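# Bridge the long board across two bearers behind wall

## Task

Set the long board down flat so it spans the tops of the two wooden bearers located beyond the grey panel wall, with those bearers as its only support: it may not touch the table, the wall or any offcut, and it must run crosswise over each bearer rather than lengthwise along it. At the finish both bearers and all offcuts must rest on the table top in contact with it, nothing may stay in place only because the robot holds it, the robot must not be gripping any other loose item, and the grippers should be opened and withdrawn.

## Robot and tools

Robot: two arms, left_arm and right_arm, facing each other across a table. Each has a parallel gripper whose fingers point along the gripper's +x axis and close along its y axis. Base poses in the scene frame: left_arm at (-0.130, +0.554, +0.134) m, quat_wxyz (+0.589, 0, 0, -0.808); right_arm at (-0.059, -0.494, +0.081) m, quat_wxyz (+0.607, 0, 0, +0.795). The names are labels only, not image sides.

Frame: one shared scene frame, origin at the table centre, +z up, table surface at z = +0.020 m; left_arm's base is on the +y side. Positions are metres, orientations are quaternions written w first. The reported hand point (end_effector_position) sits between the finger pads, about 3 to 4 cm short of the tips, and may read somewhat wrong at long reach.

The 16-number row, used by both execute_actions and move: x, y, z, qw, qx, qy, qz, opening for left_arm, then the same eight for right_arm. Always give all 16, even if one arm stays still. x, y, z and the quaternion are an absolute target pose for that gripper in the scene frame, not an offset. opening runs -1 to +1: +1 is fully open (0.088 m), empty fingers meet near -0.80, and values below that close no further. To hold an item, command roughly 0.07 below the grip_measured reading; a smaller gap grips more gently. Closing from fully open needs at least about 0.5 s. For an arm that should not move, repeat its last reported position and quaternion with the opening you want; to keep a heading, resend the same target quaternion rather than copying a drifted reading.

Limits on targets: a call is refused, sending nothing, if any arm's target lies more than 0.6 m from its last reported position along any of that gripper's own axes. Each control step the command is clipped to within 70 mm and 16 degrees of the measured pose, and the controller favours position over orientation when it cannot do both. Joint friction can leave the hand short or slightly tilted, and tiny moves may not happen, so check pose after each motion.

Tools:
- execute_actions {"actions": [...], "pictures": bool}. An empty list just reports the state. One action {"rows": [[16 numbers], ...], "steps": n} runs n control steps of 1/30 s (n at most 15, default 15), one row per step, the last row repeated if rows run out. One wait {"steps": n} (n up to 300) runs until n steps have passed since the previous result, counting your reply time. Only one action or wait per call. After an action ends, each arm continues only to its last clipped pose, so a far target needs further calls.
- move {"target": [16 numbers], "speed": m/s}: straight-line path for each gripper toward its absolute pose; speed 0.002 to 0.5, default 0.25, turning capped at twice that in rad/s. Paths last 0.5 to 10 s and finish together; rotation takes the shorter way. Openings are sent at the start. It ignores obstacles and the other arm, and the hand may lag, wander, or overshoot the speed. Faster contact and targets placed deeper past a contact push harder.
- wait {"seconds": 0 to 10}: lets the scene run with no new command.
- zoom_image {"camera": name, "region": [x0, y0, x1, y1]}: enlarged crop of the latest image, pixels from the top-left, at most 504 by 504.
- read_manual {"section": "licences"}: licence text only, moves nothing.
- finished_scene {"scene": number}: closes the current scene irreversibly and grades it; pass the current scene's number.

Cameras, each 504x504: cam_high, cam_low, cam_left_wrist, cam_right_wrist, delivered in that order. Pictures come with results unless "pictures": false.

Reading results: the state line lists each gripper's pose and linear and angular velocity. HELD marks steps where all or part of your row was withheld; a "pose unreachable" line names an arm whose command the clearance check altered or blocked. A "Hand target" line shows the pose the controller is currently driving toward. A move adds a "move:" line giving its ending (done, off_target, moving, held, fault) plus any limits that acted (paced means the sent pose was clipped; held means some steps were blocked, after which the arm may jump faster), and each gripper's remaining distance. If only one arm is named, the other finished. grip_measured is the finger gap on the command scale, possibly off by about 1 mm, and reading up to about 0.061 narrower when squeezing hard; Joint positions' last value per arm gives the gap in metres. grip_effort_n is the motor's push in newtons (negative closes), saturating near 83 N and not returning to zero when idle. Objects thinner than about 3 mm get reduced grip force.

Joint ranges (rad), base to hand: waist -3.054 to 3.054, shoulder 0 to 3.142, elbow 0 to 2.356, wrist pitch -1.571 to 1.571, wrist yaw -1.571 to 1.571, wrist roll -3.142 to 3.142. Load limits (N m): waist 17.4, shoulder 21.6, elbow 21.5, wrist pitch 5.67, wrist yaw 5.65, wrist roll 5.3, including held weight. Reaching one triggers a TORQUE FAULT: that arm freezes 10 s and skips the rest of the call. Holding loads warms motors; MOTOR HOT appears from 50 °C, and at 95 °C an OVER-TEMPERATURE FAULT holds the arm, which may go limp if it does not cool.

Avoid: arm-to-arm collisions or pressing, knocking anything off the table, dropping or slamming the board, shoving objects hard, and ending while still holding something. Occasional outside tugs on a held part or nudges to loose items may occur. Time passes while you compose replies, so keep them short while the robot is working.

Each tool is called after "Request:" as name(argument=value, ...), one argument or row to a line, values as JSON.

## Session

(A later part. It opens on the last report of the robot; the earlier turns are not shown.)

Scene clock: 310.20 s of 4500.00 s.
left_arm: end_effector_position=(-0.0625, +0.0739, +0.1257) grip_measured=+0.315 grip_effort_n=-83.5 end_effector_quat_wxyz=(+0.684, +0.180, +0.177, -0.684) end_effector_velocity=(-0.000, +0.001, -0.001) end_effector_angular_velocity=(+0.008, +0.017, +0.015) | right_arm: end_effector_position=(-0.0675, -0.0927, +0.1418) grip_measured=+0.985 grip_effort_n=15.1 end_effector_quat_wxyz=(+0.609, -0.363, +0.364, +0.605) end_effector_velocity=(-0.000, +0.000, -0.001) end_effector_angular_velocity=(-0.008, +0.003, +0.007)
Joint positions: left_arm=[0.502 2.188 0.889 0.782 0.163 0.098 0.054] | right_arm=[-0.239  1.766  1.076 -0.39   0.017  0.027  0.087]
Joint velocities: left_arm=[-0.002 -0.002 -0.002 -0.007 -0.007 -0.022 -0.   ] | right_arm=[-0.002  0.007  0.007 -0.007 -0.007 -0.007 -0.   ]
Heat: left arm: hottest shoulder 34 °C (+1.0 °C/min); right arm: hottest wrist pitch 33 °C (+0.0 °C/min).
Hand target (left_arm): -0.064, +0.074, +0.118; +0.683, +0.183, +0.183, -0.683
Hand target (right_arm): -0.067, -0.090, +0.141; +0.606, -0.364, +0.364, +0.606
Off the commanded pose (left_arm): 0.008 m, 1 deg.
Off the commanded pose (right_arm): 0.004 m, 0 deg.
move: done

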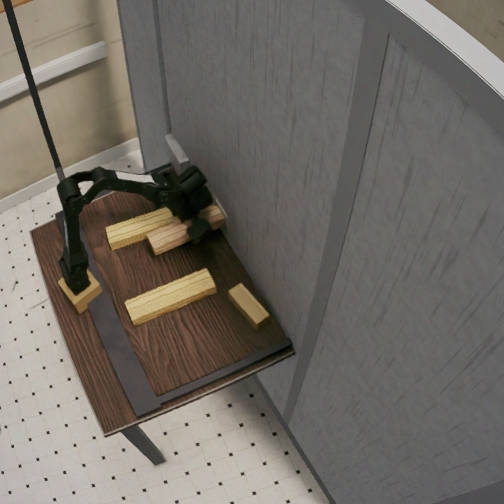

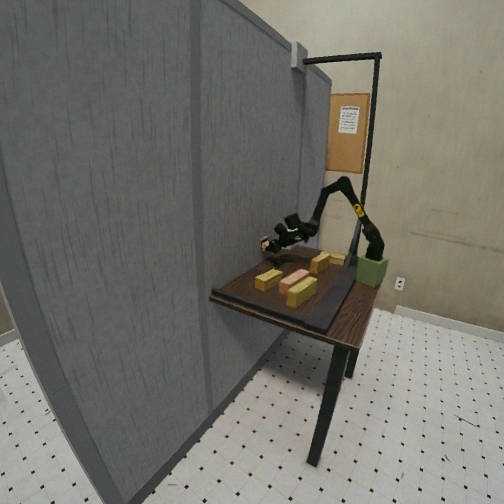

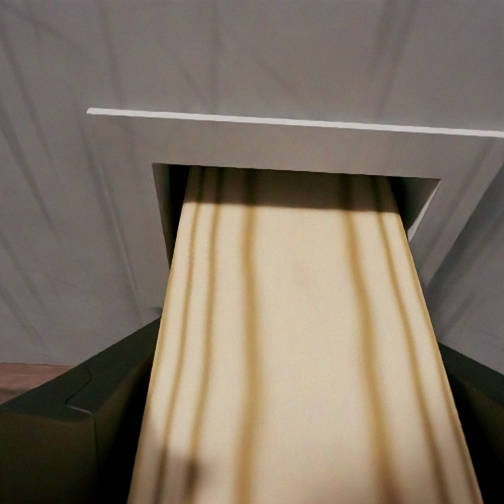

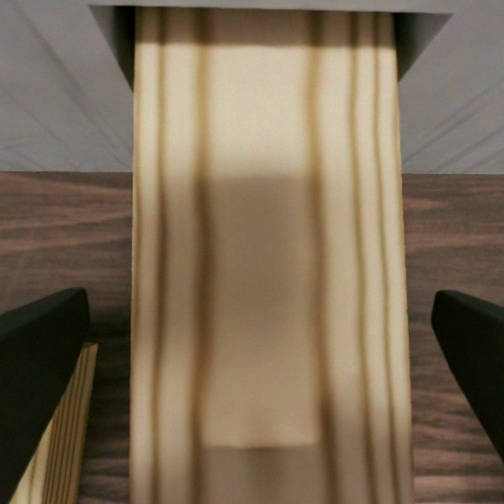

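Request:
move(
  target=[-0.064,0.074,0.118,0.683,0.183,0.183,-0.683,0.15, -0.0645,-0.08,0.124,0.606,-0.364,0.364,0.606,1],
  speed=0.04,
)

Request:
move(
  target=[-0.064,0.074,0.118,0.683,0.183,0.183,-0.683,0.15, -0.0645,-0.08,0.124,0.606,-0.364,0.364,0.606,0.15],
  speed=0.04,
)

Request:
move(
  target=[-0.063,0.074,0.124,0.683,0.183,0.183,-0.683,1, -0.0645,-0.08,0.127,0.606,-0.364,0.364,0.606,0.15],
  speed=0.04,
)

Scene clock: 317.17 s of 4500.00 s.
left_arm: end_effector_position=(-0.0625, +0.0739, +0.1257) grip_measured=+0.315 grip_effort_n=-83.5 end_effector_quat_wxyz=(+0.684, +0.180, +0.177, -0.684) end_effector_velocity=(-0.001, +0.003, -0.006) end_effector_angular_velocity=(+0.027, -0.005, +0.000) | right_arm: end_effector_position=(-0.0651, -0.0832, +0.1252) grip_measured=+0.985 grip_effort_n=15.1 end_effector_quat_wxyz=(+0.608, -0.364, +0.365, +0.604) end_effector_velocity=(+0.002, +0.002, +0.002) end_effector_angular_velocity=(+0.012, +0.003, +0.003)
Joint positions: left_arm=[0.502 2.188 0.889 0.782 0.163 0.098 0.054] | right_arm=[-0.247  1.83   1.085 -0.338  0.013  0.021  0.087]
Joint velocities: left_arm=[-0.002  0.002 -0.002 -0.022 -0.007  0.007 -0.   ] | right_arm=[-0.007 -0.002  0.002  0.007 -0.007 -0.007 -0.   ]
Heat: left arm: hottest shoulder 34 °C (+1.0 °C/min); right arm: hottest wrist pitch 32 °C (-1.0 °C/min).
Hand target (left_arm): -0.064, +0.074, +0.118; +0.683, +0.183, +0.183, -0.683
Hand target (right_arm): -0.065, -0.080, +0.124; +0.606, -0.364, +0.364, +0.606
Off the commanded pose (left_arm): 0.008 m, 1 deg.
Off the commanded pose (right_arm): 0.004 m, 0 deg.
After step 90, 3.13 s passed at rest.
move: done

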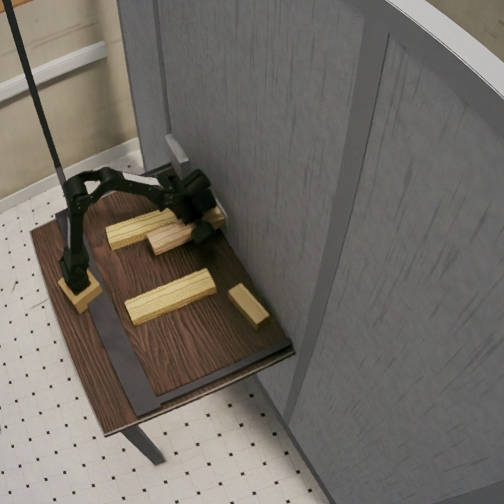

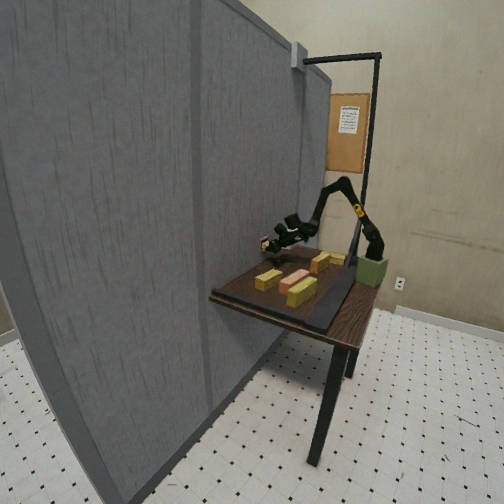

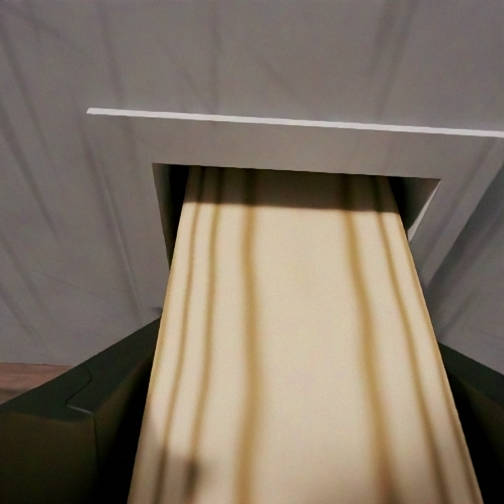

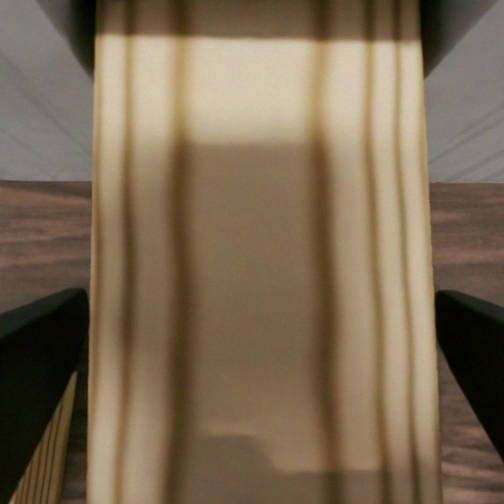

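Scene clock: 317.87 s of 4500.00 s.
left_arm: end_effector_position=(-0.0619, +0.0739, +0.1258) grip_measured=+0.315 grip_effort_n=-83.5 end_effector_quat_wxyz=(+0.685, +0.180, +0.176, -0.683) end_effector_velocity=(+0.002, +0.002, -0.001) end_effector_angular_velocity=(+0.008, +0.004, +0.012) | right_arm: end_effector_position=(-0.0661, -0.0834, +0.1252) grip_measured=+0.308 grip_effort_n=-83.5 end_effector_quat_wxyz=(+0.606, -0.364, +0.365, +0.606) end_effector_velocity=(-0.004, -0.002, -0.001) end_effector_angular_velocity=(-0.008, +0.023, +0.006)
Joint positions: left_arm=[0.502 2.188 0.889 0.783 0.161 0.097 0.054] | right_arm=[-0.246  1.83   1.085 -0.339  0.009  0.019  0.054]
Joint velocities: left_arm=[ 0.002 -0.002 -0.002 -0.007 -0.007 -0.007 -0.   ] | right_arm=[ 0.002 -0.002 -0.002 -0.007 -0.022  0.007  0.   ]
Heat: left arm: hottest shoulder 34 °C (+1.0 °C/min); right arm: hottest wrist pitch 32 °C (-1.0 °C/min).
Hand target (left_arm): -0.064, +0.074, +0.118; +0.683, +0.183, +0.183, -0.683
Hand target (right_arm): -0.064, -0.080, +0.124; +0.606, -0.364, +0.364, +0.606
Off the commanded pose (left_arm): 0.008 m, 1 deg.
Off the commanded pose (right_arm): 0.004 m, 0 deg.
move: done

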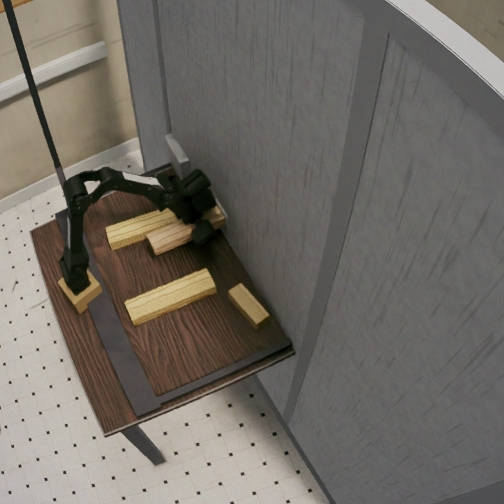

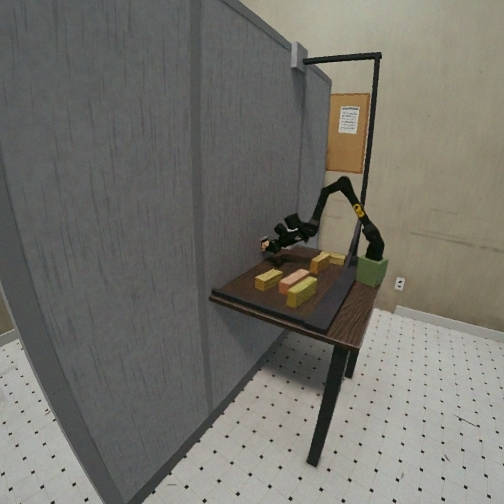

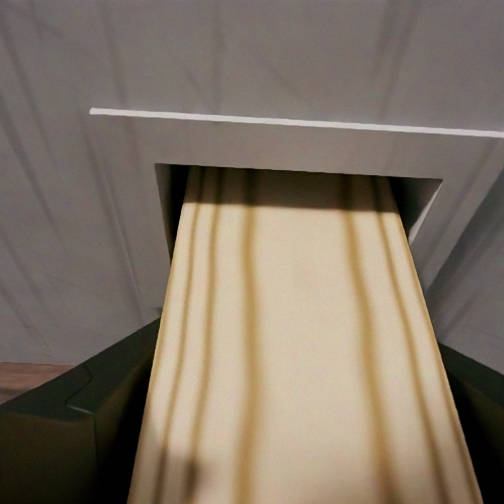

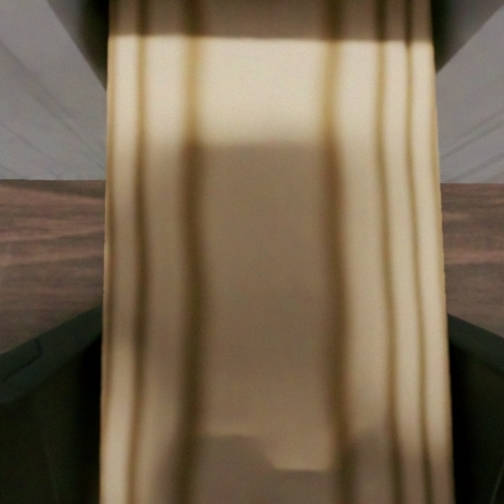

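Scene clock: 318.57 s of 4500.00 s.
left_arm: end_effector_position=(-0.0623, +0.0759, +0.1223) grip_measured=+0.990 grip_effort_n=16.5 end_effector_quat_wxyz=(+0.683, +0.185, +0.184, -0.682) end_effector_velocity=(-0.003, +0.003, -0.004) end_effector_angular_velocity=(+0.021, -0.011, -0.020) | right_arm: end_effector_position=(-0.0661, -0.0833, +0.1259) grip_measured=+0.308 grip_effort_n=-83.5 end_effector_quat_wxyz=(+0.606, -0.365, +0.366, +0.605) end_effector_velocity=(-0.000, -0.001, +0.001) end_effector_angular_velocity=(-0.003, +0.003, +0.007)
Joint positions: left_arm=[0.502 2.188 0.889 0.764 0.161 0.097 0.087] | right_arm=[-0.246  1.83   1.089 -0.345  0.009  0.019  0.054]
Joint velocities: left_arm=[-0.002 -0.002 -0.002 -0.022  0.007  0.022  0.001] | right_arm=[-0.002 -0.002  0.002 -0.007 -0.007 -0.007  0.   ]
Heat: left arm: hottest shoulder 34 °C (+1.0 °C/min); right arm: hottest wrist pitch 32 °C (-1.0 °C/min).
Hand target (left_arm): -0.063, +0.074, +0.124; +0.683, +0.183, +0.183, -0.683
Hand target (right_arm): -0.065, -0.080, +0.127; +0.606, -0.364, +0.364, +0.606
Off the commanded pose (left_arm): 0.003 m, 0 deg.
Off the commanded pose (right_arm): 0.004 m, 0 deg.
move: done

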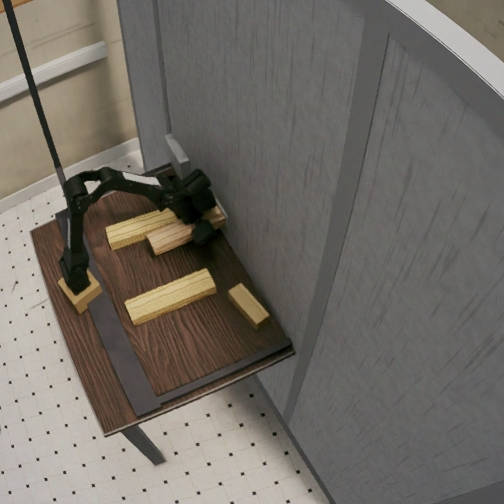

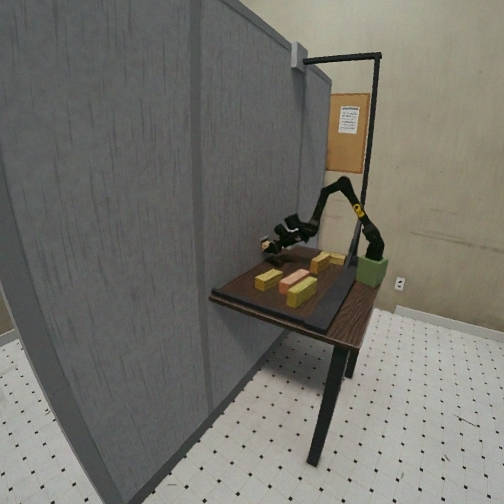

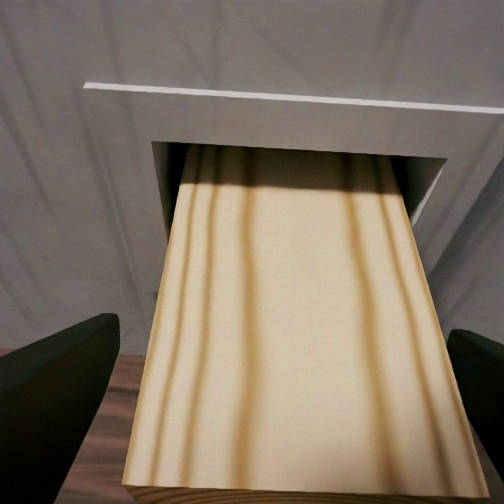

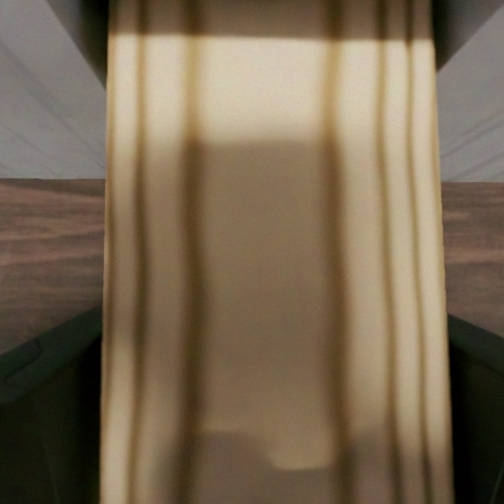

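Request:
move(
  target=[-0.063,0.16,0.17,0.683,0.183,0.183,-0.683,1, -0.0655,-0.225,0.138,0.606,-0.364,0.364,0.606,0.15],
  speed=0.08,
)

Scene clock: 323.23 s of 4500.00 s.
left_arm: end_effector_position=(-0.0637, +0.1584, +0.1668) grip_measured=+0.991 grip_effort_n=16.0 end_effector_quat_wxyz=(+0.683, +0.184, +0.186, -0.683) end_effector_velocity=(-0.001, +0.003, -0.001) end_effector_angular_velocity=(+0.008, +0.017, +0.015) | right_arm: end_effector_position=(-0.0638, -0.2260, +0.1329) grip_measured=+0.308 grip_effort_n=-83.5 end_effector_quat_wxyz=(+0.602, -0.370, +0.370, +0.603) end_effector_velocity=(-0.003, -0.003, +0.001) end_effector_angular_velocity=(+0.002, +0.010, +0.027)
Joint positions: left_arm=[0.556 1.819 0.554 0.724 0.211 0.122 0.088] | right_arm=[-0.244  1.271  0.582 -0.413  0.009  0.019  0.054]
Joint velocities: left_arm=[-0.002 -0.007 -0.007 -0.007 -0.007 -0.022 -0.   ] | right_arm=[-0.002 -0.017 -0.007 -0.007 -0.022 -0.022 -0.   ]
Heat: left arm: hottest shoulder 34 °C (+0.0 °C/min); right arm: hottest wrist pitch 32 °C (-1.0 °C/min).
Hand target (left_arm): -0.063, +0.160, +0.169; +0.683, +0.183, +0.183, -0.683
Hand target (right_arm): -0.064, -0.225, +0.137; +0.606, -0.364, +0.364, +0.606
Off the commanded pose (left_arm): 0.004 m, 0 deg.
Off the commanded pose (right_arm): 0.006 m, 1 deg.
move: done

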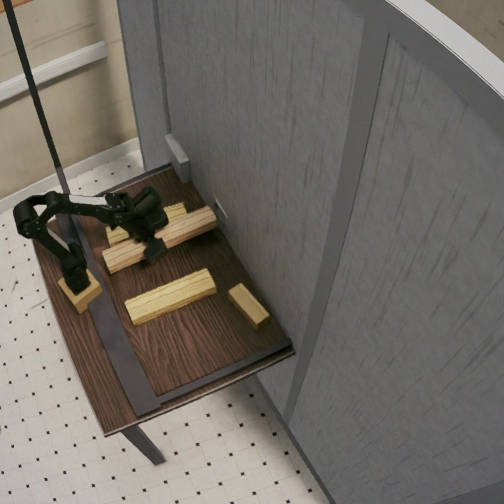

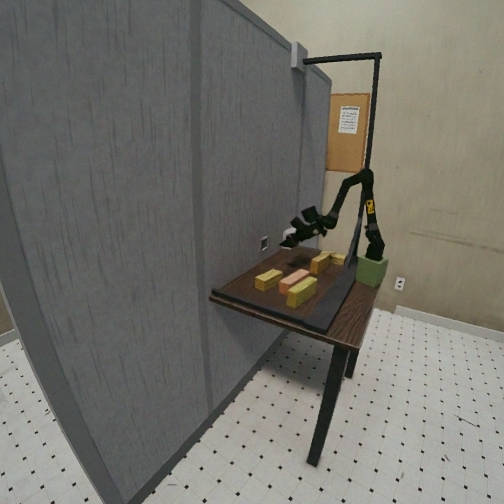

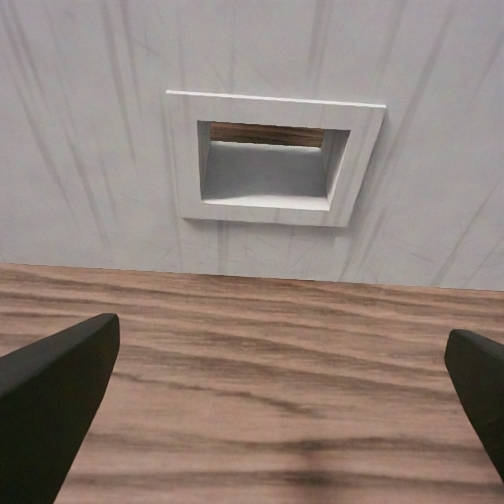

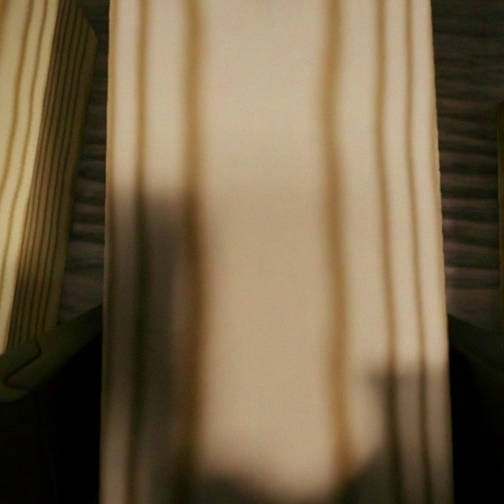

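Request:
move(
  target=[-0.063,0.25,0.25,0.683,0.183,0.183,-0.683,1, -0.06,-0.215,0.142,0.8572,0,0.515,0,0.15],
  speed=0.25,
)

Request:
move(
  target=[-0.063,0.25,0.25,0.683,0.183,0.183,-0.683,1, -0.06,-0.215,0.112,0.8572,0,0.515,0,0.15],
  speed=0.04,
)

Request:
zoom_image(
  camera="cam_high",
  region=[70,160,260,350],
)

Scene clock: 332.97 s of 4500.00 s.
left_arm: end_effector_position=(-0.0630, +0.2478, +0.2500) grip_measured=+0.991 grip_effort_n=16.5 end_effector_quat_wxyz=(+0.683, +0.183, +0.183, -0.683) end_effector_velocity=(-0.003, -0.000, +0.002) end_effector_angular_velocity=(-0.004, +0.009, -0.010) | right_arm: end_effector_position=(-0.0605, -0.2189, +0.1393) grip_measured=+0.308 grip_effort_n=-83.5 end_effector_quat_wxyz=(-0.857, +0.005, -0.515, -0.001) end_effector_velocity=(-0.003, -0.005, -0.001) end_effector_angular_velocity=(-0.023, +0.015, -0.007)
Joint positions: left_arm=[0.674 1.123 0.411 0.159 0.311 0.186 0.088] | right_arm=[-0.011  1.742  1.07  -1.036  0.471  1.85   0.054]
Joint velocities: left_arm=[-0.007 -0.007  0.002 -0.007  0.007 -0.007 -0.   ] | right_arm=[ 0.002  0.002  0.002 -0.022 -0.022  0.007  0.   ]
Heat: left arm: hottest shoulder 34 °C (+0.0 °C/min); right arm: hottest wrist pitch 31 °C (-2.0 °C/min).
Hand target (left_arm): -0.063, +0.250, +0.249; +0.683, +0.183, +0.183, -0.683
Hand target (right_arm): -0.060, -0.215, +0.141; +0.857, +0.001, +0.515, -0.001
Off the commanded pose (left_arm): 0.002 m, 0 deg.
Off the commanded pose (right_arm): 0.005 m, 1 deg.
After step 90, 3.13 s passed at rest.
move: done

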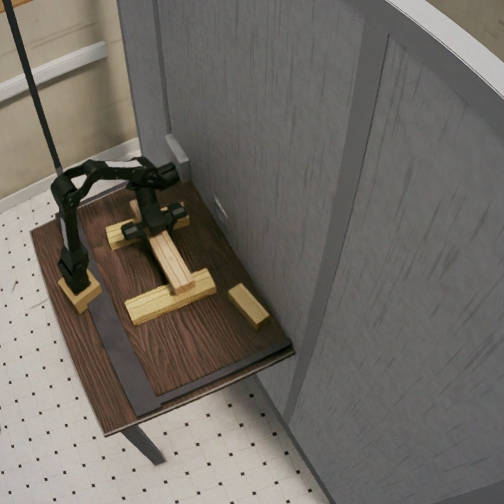

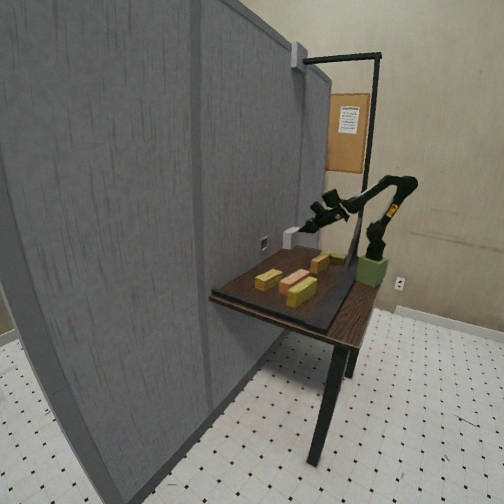

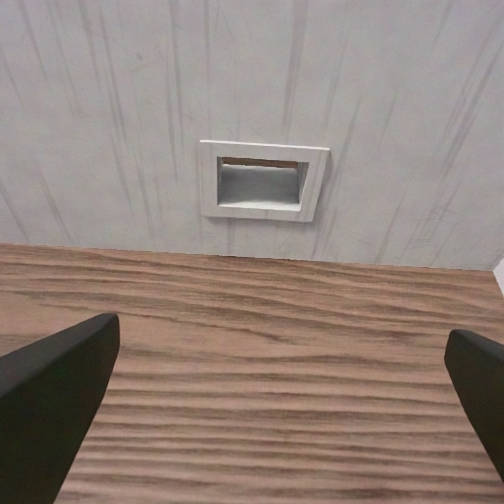

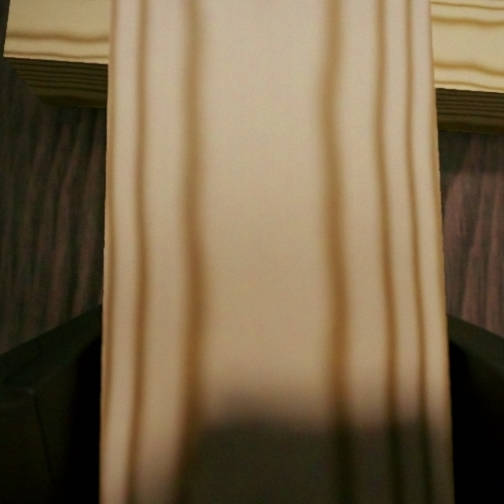

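Scene clock: 333.97 s of 4500.00 s.
left_arm: end_effector_position=(-0.0630, +0.2484, +0.2498) grip_measured=+0.991 grip_effort_n=16.5 end_effector_quat_wxyz=(+0.683, +0.183, +0.185, -0.683) end_effector_velocity=(+0.000, -0.000, +0.001) end_effector_angular_velocity=(-0.005, +0.000, +0.007) | right_arm: end_effector_position=(-0.0615, -0.2139, +0.1142) grip_measured=+0.308 grip_effort_n=-83.5 end_effector_quat_wxyz=(+0.856, +0.001, +0.517, +0.004) end_effector_velocity=(+0.001, +0.001, +0.001) end_effector_angular_velocity=(+0.007, +0.010, -0.002)
Joint positions: left_arm=[0.675 1.121 0.411 0.154 0.312 0.186 0.088] | right_arm=[-0.012  1.795  1.025 -0.923  0.47   1.85   0.054]
Joint velocities: left_arm=[-0.002 -0.002 -0.002  0.007 -0.007 -0.007 -0.   ] | right_arm=[-0.007 -0.007 -0.002  0.007 -0.007 -0.007 -0.   ]
Heat: left arm: hottest shoulder 34 °C (+0.0 °C/min); right arm: hottest wrist pitch 31 °C (-2.0 °C/min).
Hand target (left_arm): -0.063, +0.250, +0.250; +0.683, +0.183, +0.183, -0.683
Hand target (right_arm): -0.060, -0.215, +0.112; +0.857, +0.000, +0.515, +0.000
Off the commanded pose (left_arm): 0.002 m, 0 deg.
Off the commanded pose (right_arm): 0.003 m, 1 deg.
move: done

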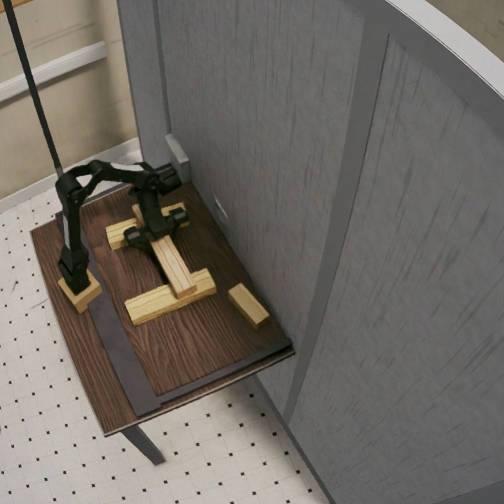

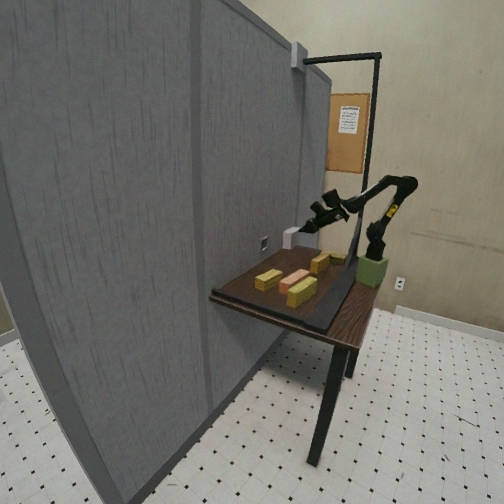

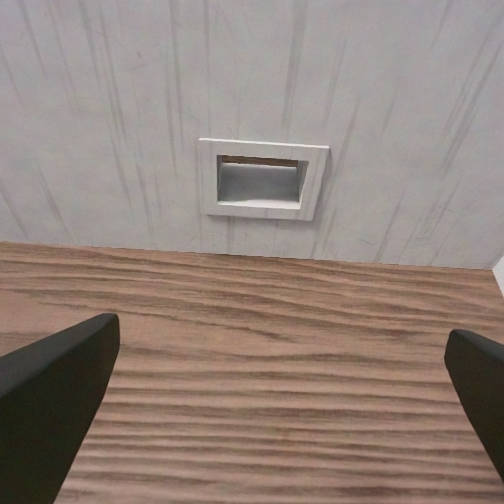

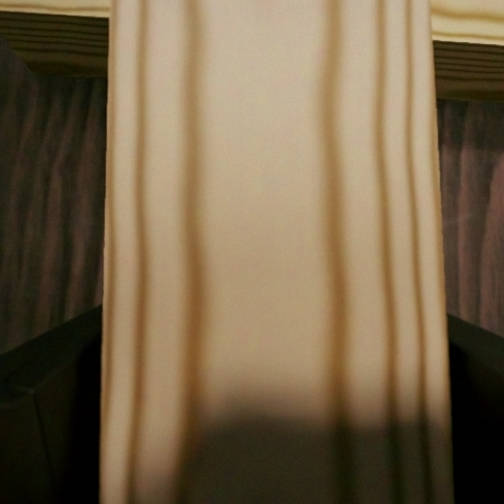

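Region (70, 160, 260, 350) of cam_high's 504x504 image, scaled by 2.653, with more detail than that image has.

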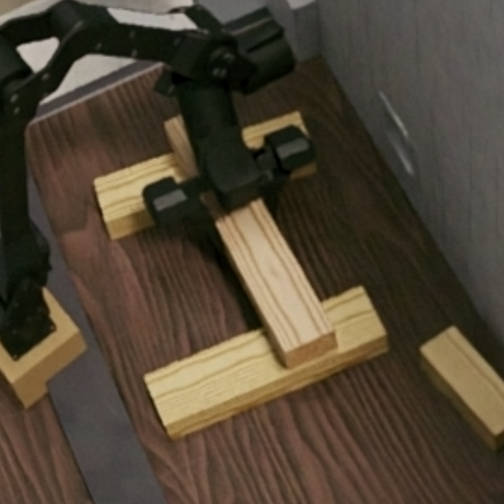

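Request:
move(
  target=[-0.063,0.25,0.25,0.683,0.183,0.183,-0.683,1, -0.052,-0.215,0.098,0.8572,0,0.515,0,0.15],
  speed=0.02,
)

Request:
move(
  target=[-0.063,0.25,0.25,0.683,0.183,0.183,-0.683,1, -0.052,-0.215,0.090,0.8572,0,0.515,0,0.15],
  speed=0.015,
)

Request:
zoom_image(
  camera="cam_high",
  region=[70,160,260,350],
)

Scene clock: 340.63 s of 4500.00 s.
left_arm: end_effector_position=(-0.0630, +0.2484, +0.2498) grip_measured=+0.991 grip_effort_n=16.5 end_effector_quat_wxyz=(+0.683, +0.183, +0.185, -0.683) end_effector_velocity=(-0.002, +0.001, -0.003) end_effector_angular_velocity=(+0.010, +0.002, -0.012) | right_arm: end_effector_position=(-0.0541, -0.2140, +0.0996) grip_measured=+0.308 grip_effort_n=-83.5 end_effector_quat_wxyz=(-0.855, -0.005, -0.518, -0.001) end_effector_velocity=(+0.001, +0.001, +0.000) end_effector_angular_velocity=(+0.005, -0.005, +0.005)
Joint positions: left_arm=[0.675 1.121 0.411 0.154 0.312 0.186 0.088] | right_arm=[-0.039  1.816  0.986 -0.85   0.469  1.83   0.054]
Joint velocities: left_arm=[-0.002  0.002 -0.002 -0.007  0.007  0.007 -0.   ] | right_arm=[-0.002 -0.002 -0.002  0.007  0.007 -0.007 -0.   ]
Heat: left arm: hottest shoulder 33 °C (-1.0 °C/min); right arm: hottest elbow 30 °C (-4.0 °C/min).
Hand target (left_arm): -0.063, +0.250, +0.250; +0.683, +0.183, +0.183, -0.683
Hand target (right_arm): -0.052, -0.215, +0.098; +0.857, -0.000, +0.515, -0.000
Off the commanded pose (left_arm): 0.002 m, 0 deg.
Off the commanded pose (right_arm): 0.003 m, 1 deg.
After step 90, 2.47 s passed at rest.
move: done

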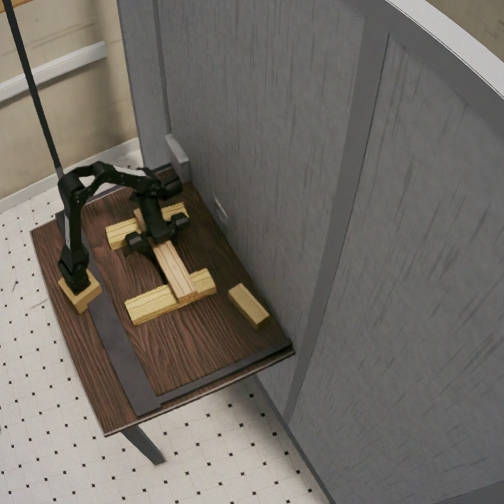

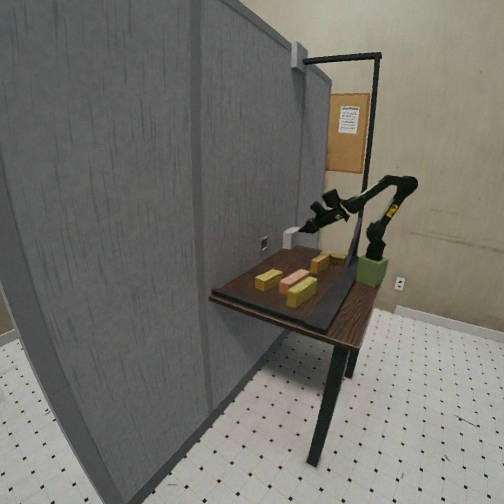

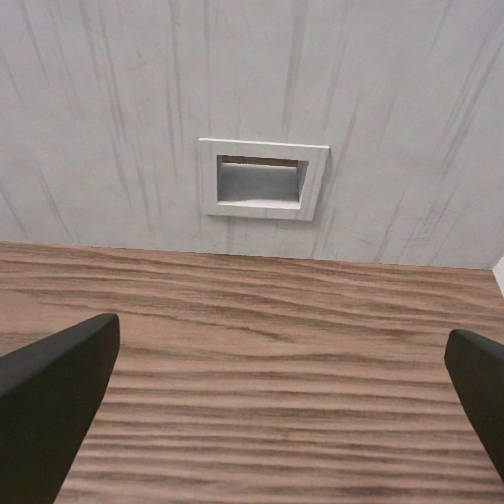

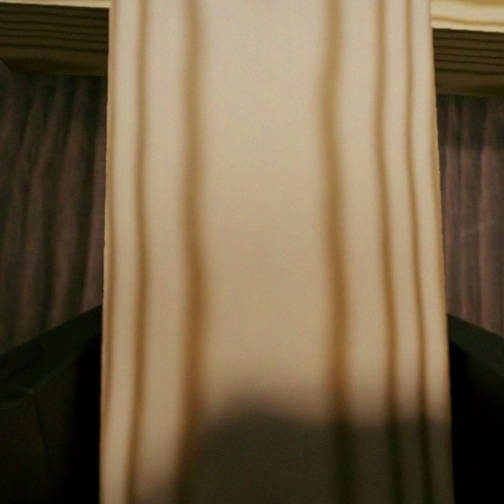

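Scene clock: 341.50 s of 4500.00 s.
left_arm: end_effector_position=(-0.0630, +0.2484, +0.2498) grip_measured=+0.991 grip_effort_n=16.5 end_effector_quat_wxyz=(+0.683, +0.183, +0.185, -0.683) end_effector_velocity=(+0.001, +0.003, -0.004) end_effector_angular_velocity=(+0.022, -0.002, +0.005) | right_arm: end_effector_position=(-0.0542, -0.2131, +0.0928) grip_measured=+0.308 grip_effort_n=-83.5 end_effector_quat_wxyz=(-0.855, -0.007, -0.519, -0.002) end_effector_velocity=(+0.001, -0.001, -0.001) end_effector_angular_velocity=(-0.009, +0.007, +0.011)
Joint positions: left_arm=[0.675 1.121 0.411 0.154 0.312 0.186 0.088] | right_arm=[-0.039  1.831  0.973 -0.818  0.469  1.829  0.054]
Joint velocities: left_arm=[ 0.002 -0.002 -0.002 -0.022 -0.007  0.007 -0.   ] | right_arm=[-0.007 -0.002 -0.007  0.007 -0.007 -0.022  0.   ]
Heat: left arm: hottest shoulder 33 °C (-1.0 °C/min); right arm: hottest elbow 29 °C (-5.1 °C/min).
Hand target (left_arm): -0.063, +0.250, +0.250; +0.683, +0.183, +0.183, -0.683
Hand target (right_arm): -0.052, -0.215, +0.090; +0.857, +0.000, +0.515, +0.000
Off the commanded pose (left_arm): 0.002 m, 0 deg.
Off the commanded pose (right_arm): 0.004 m, 1 deg.
move: done

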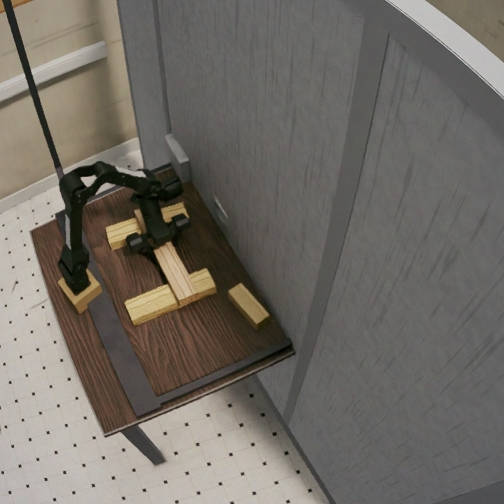

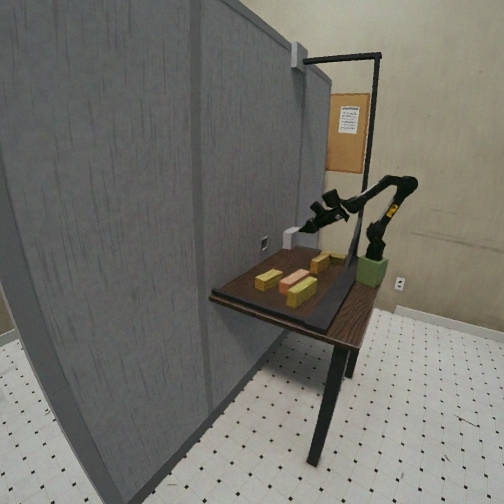

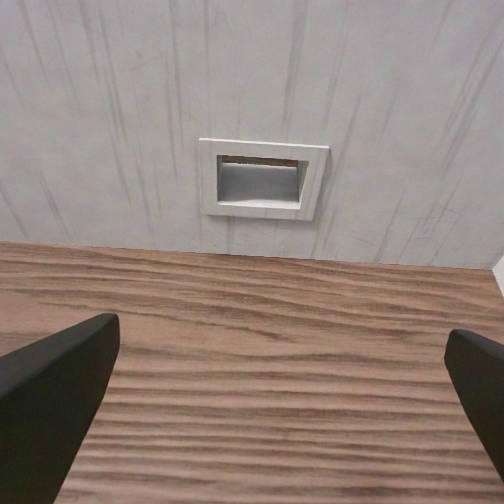

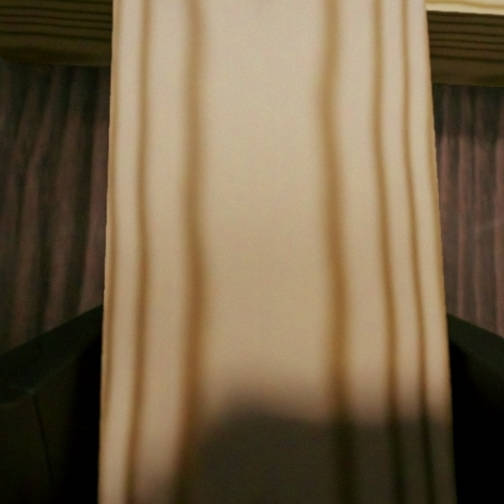

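Region (70, 160, 260, 350) of cam_high's 504x504 image, scaled by 2.653, with more detail than that image has.

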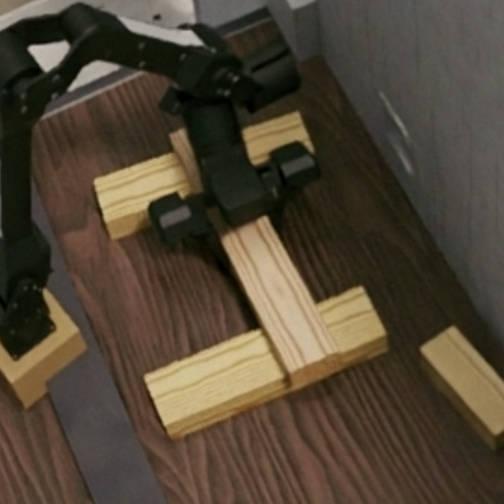

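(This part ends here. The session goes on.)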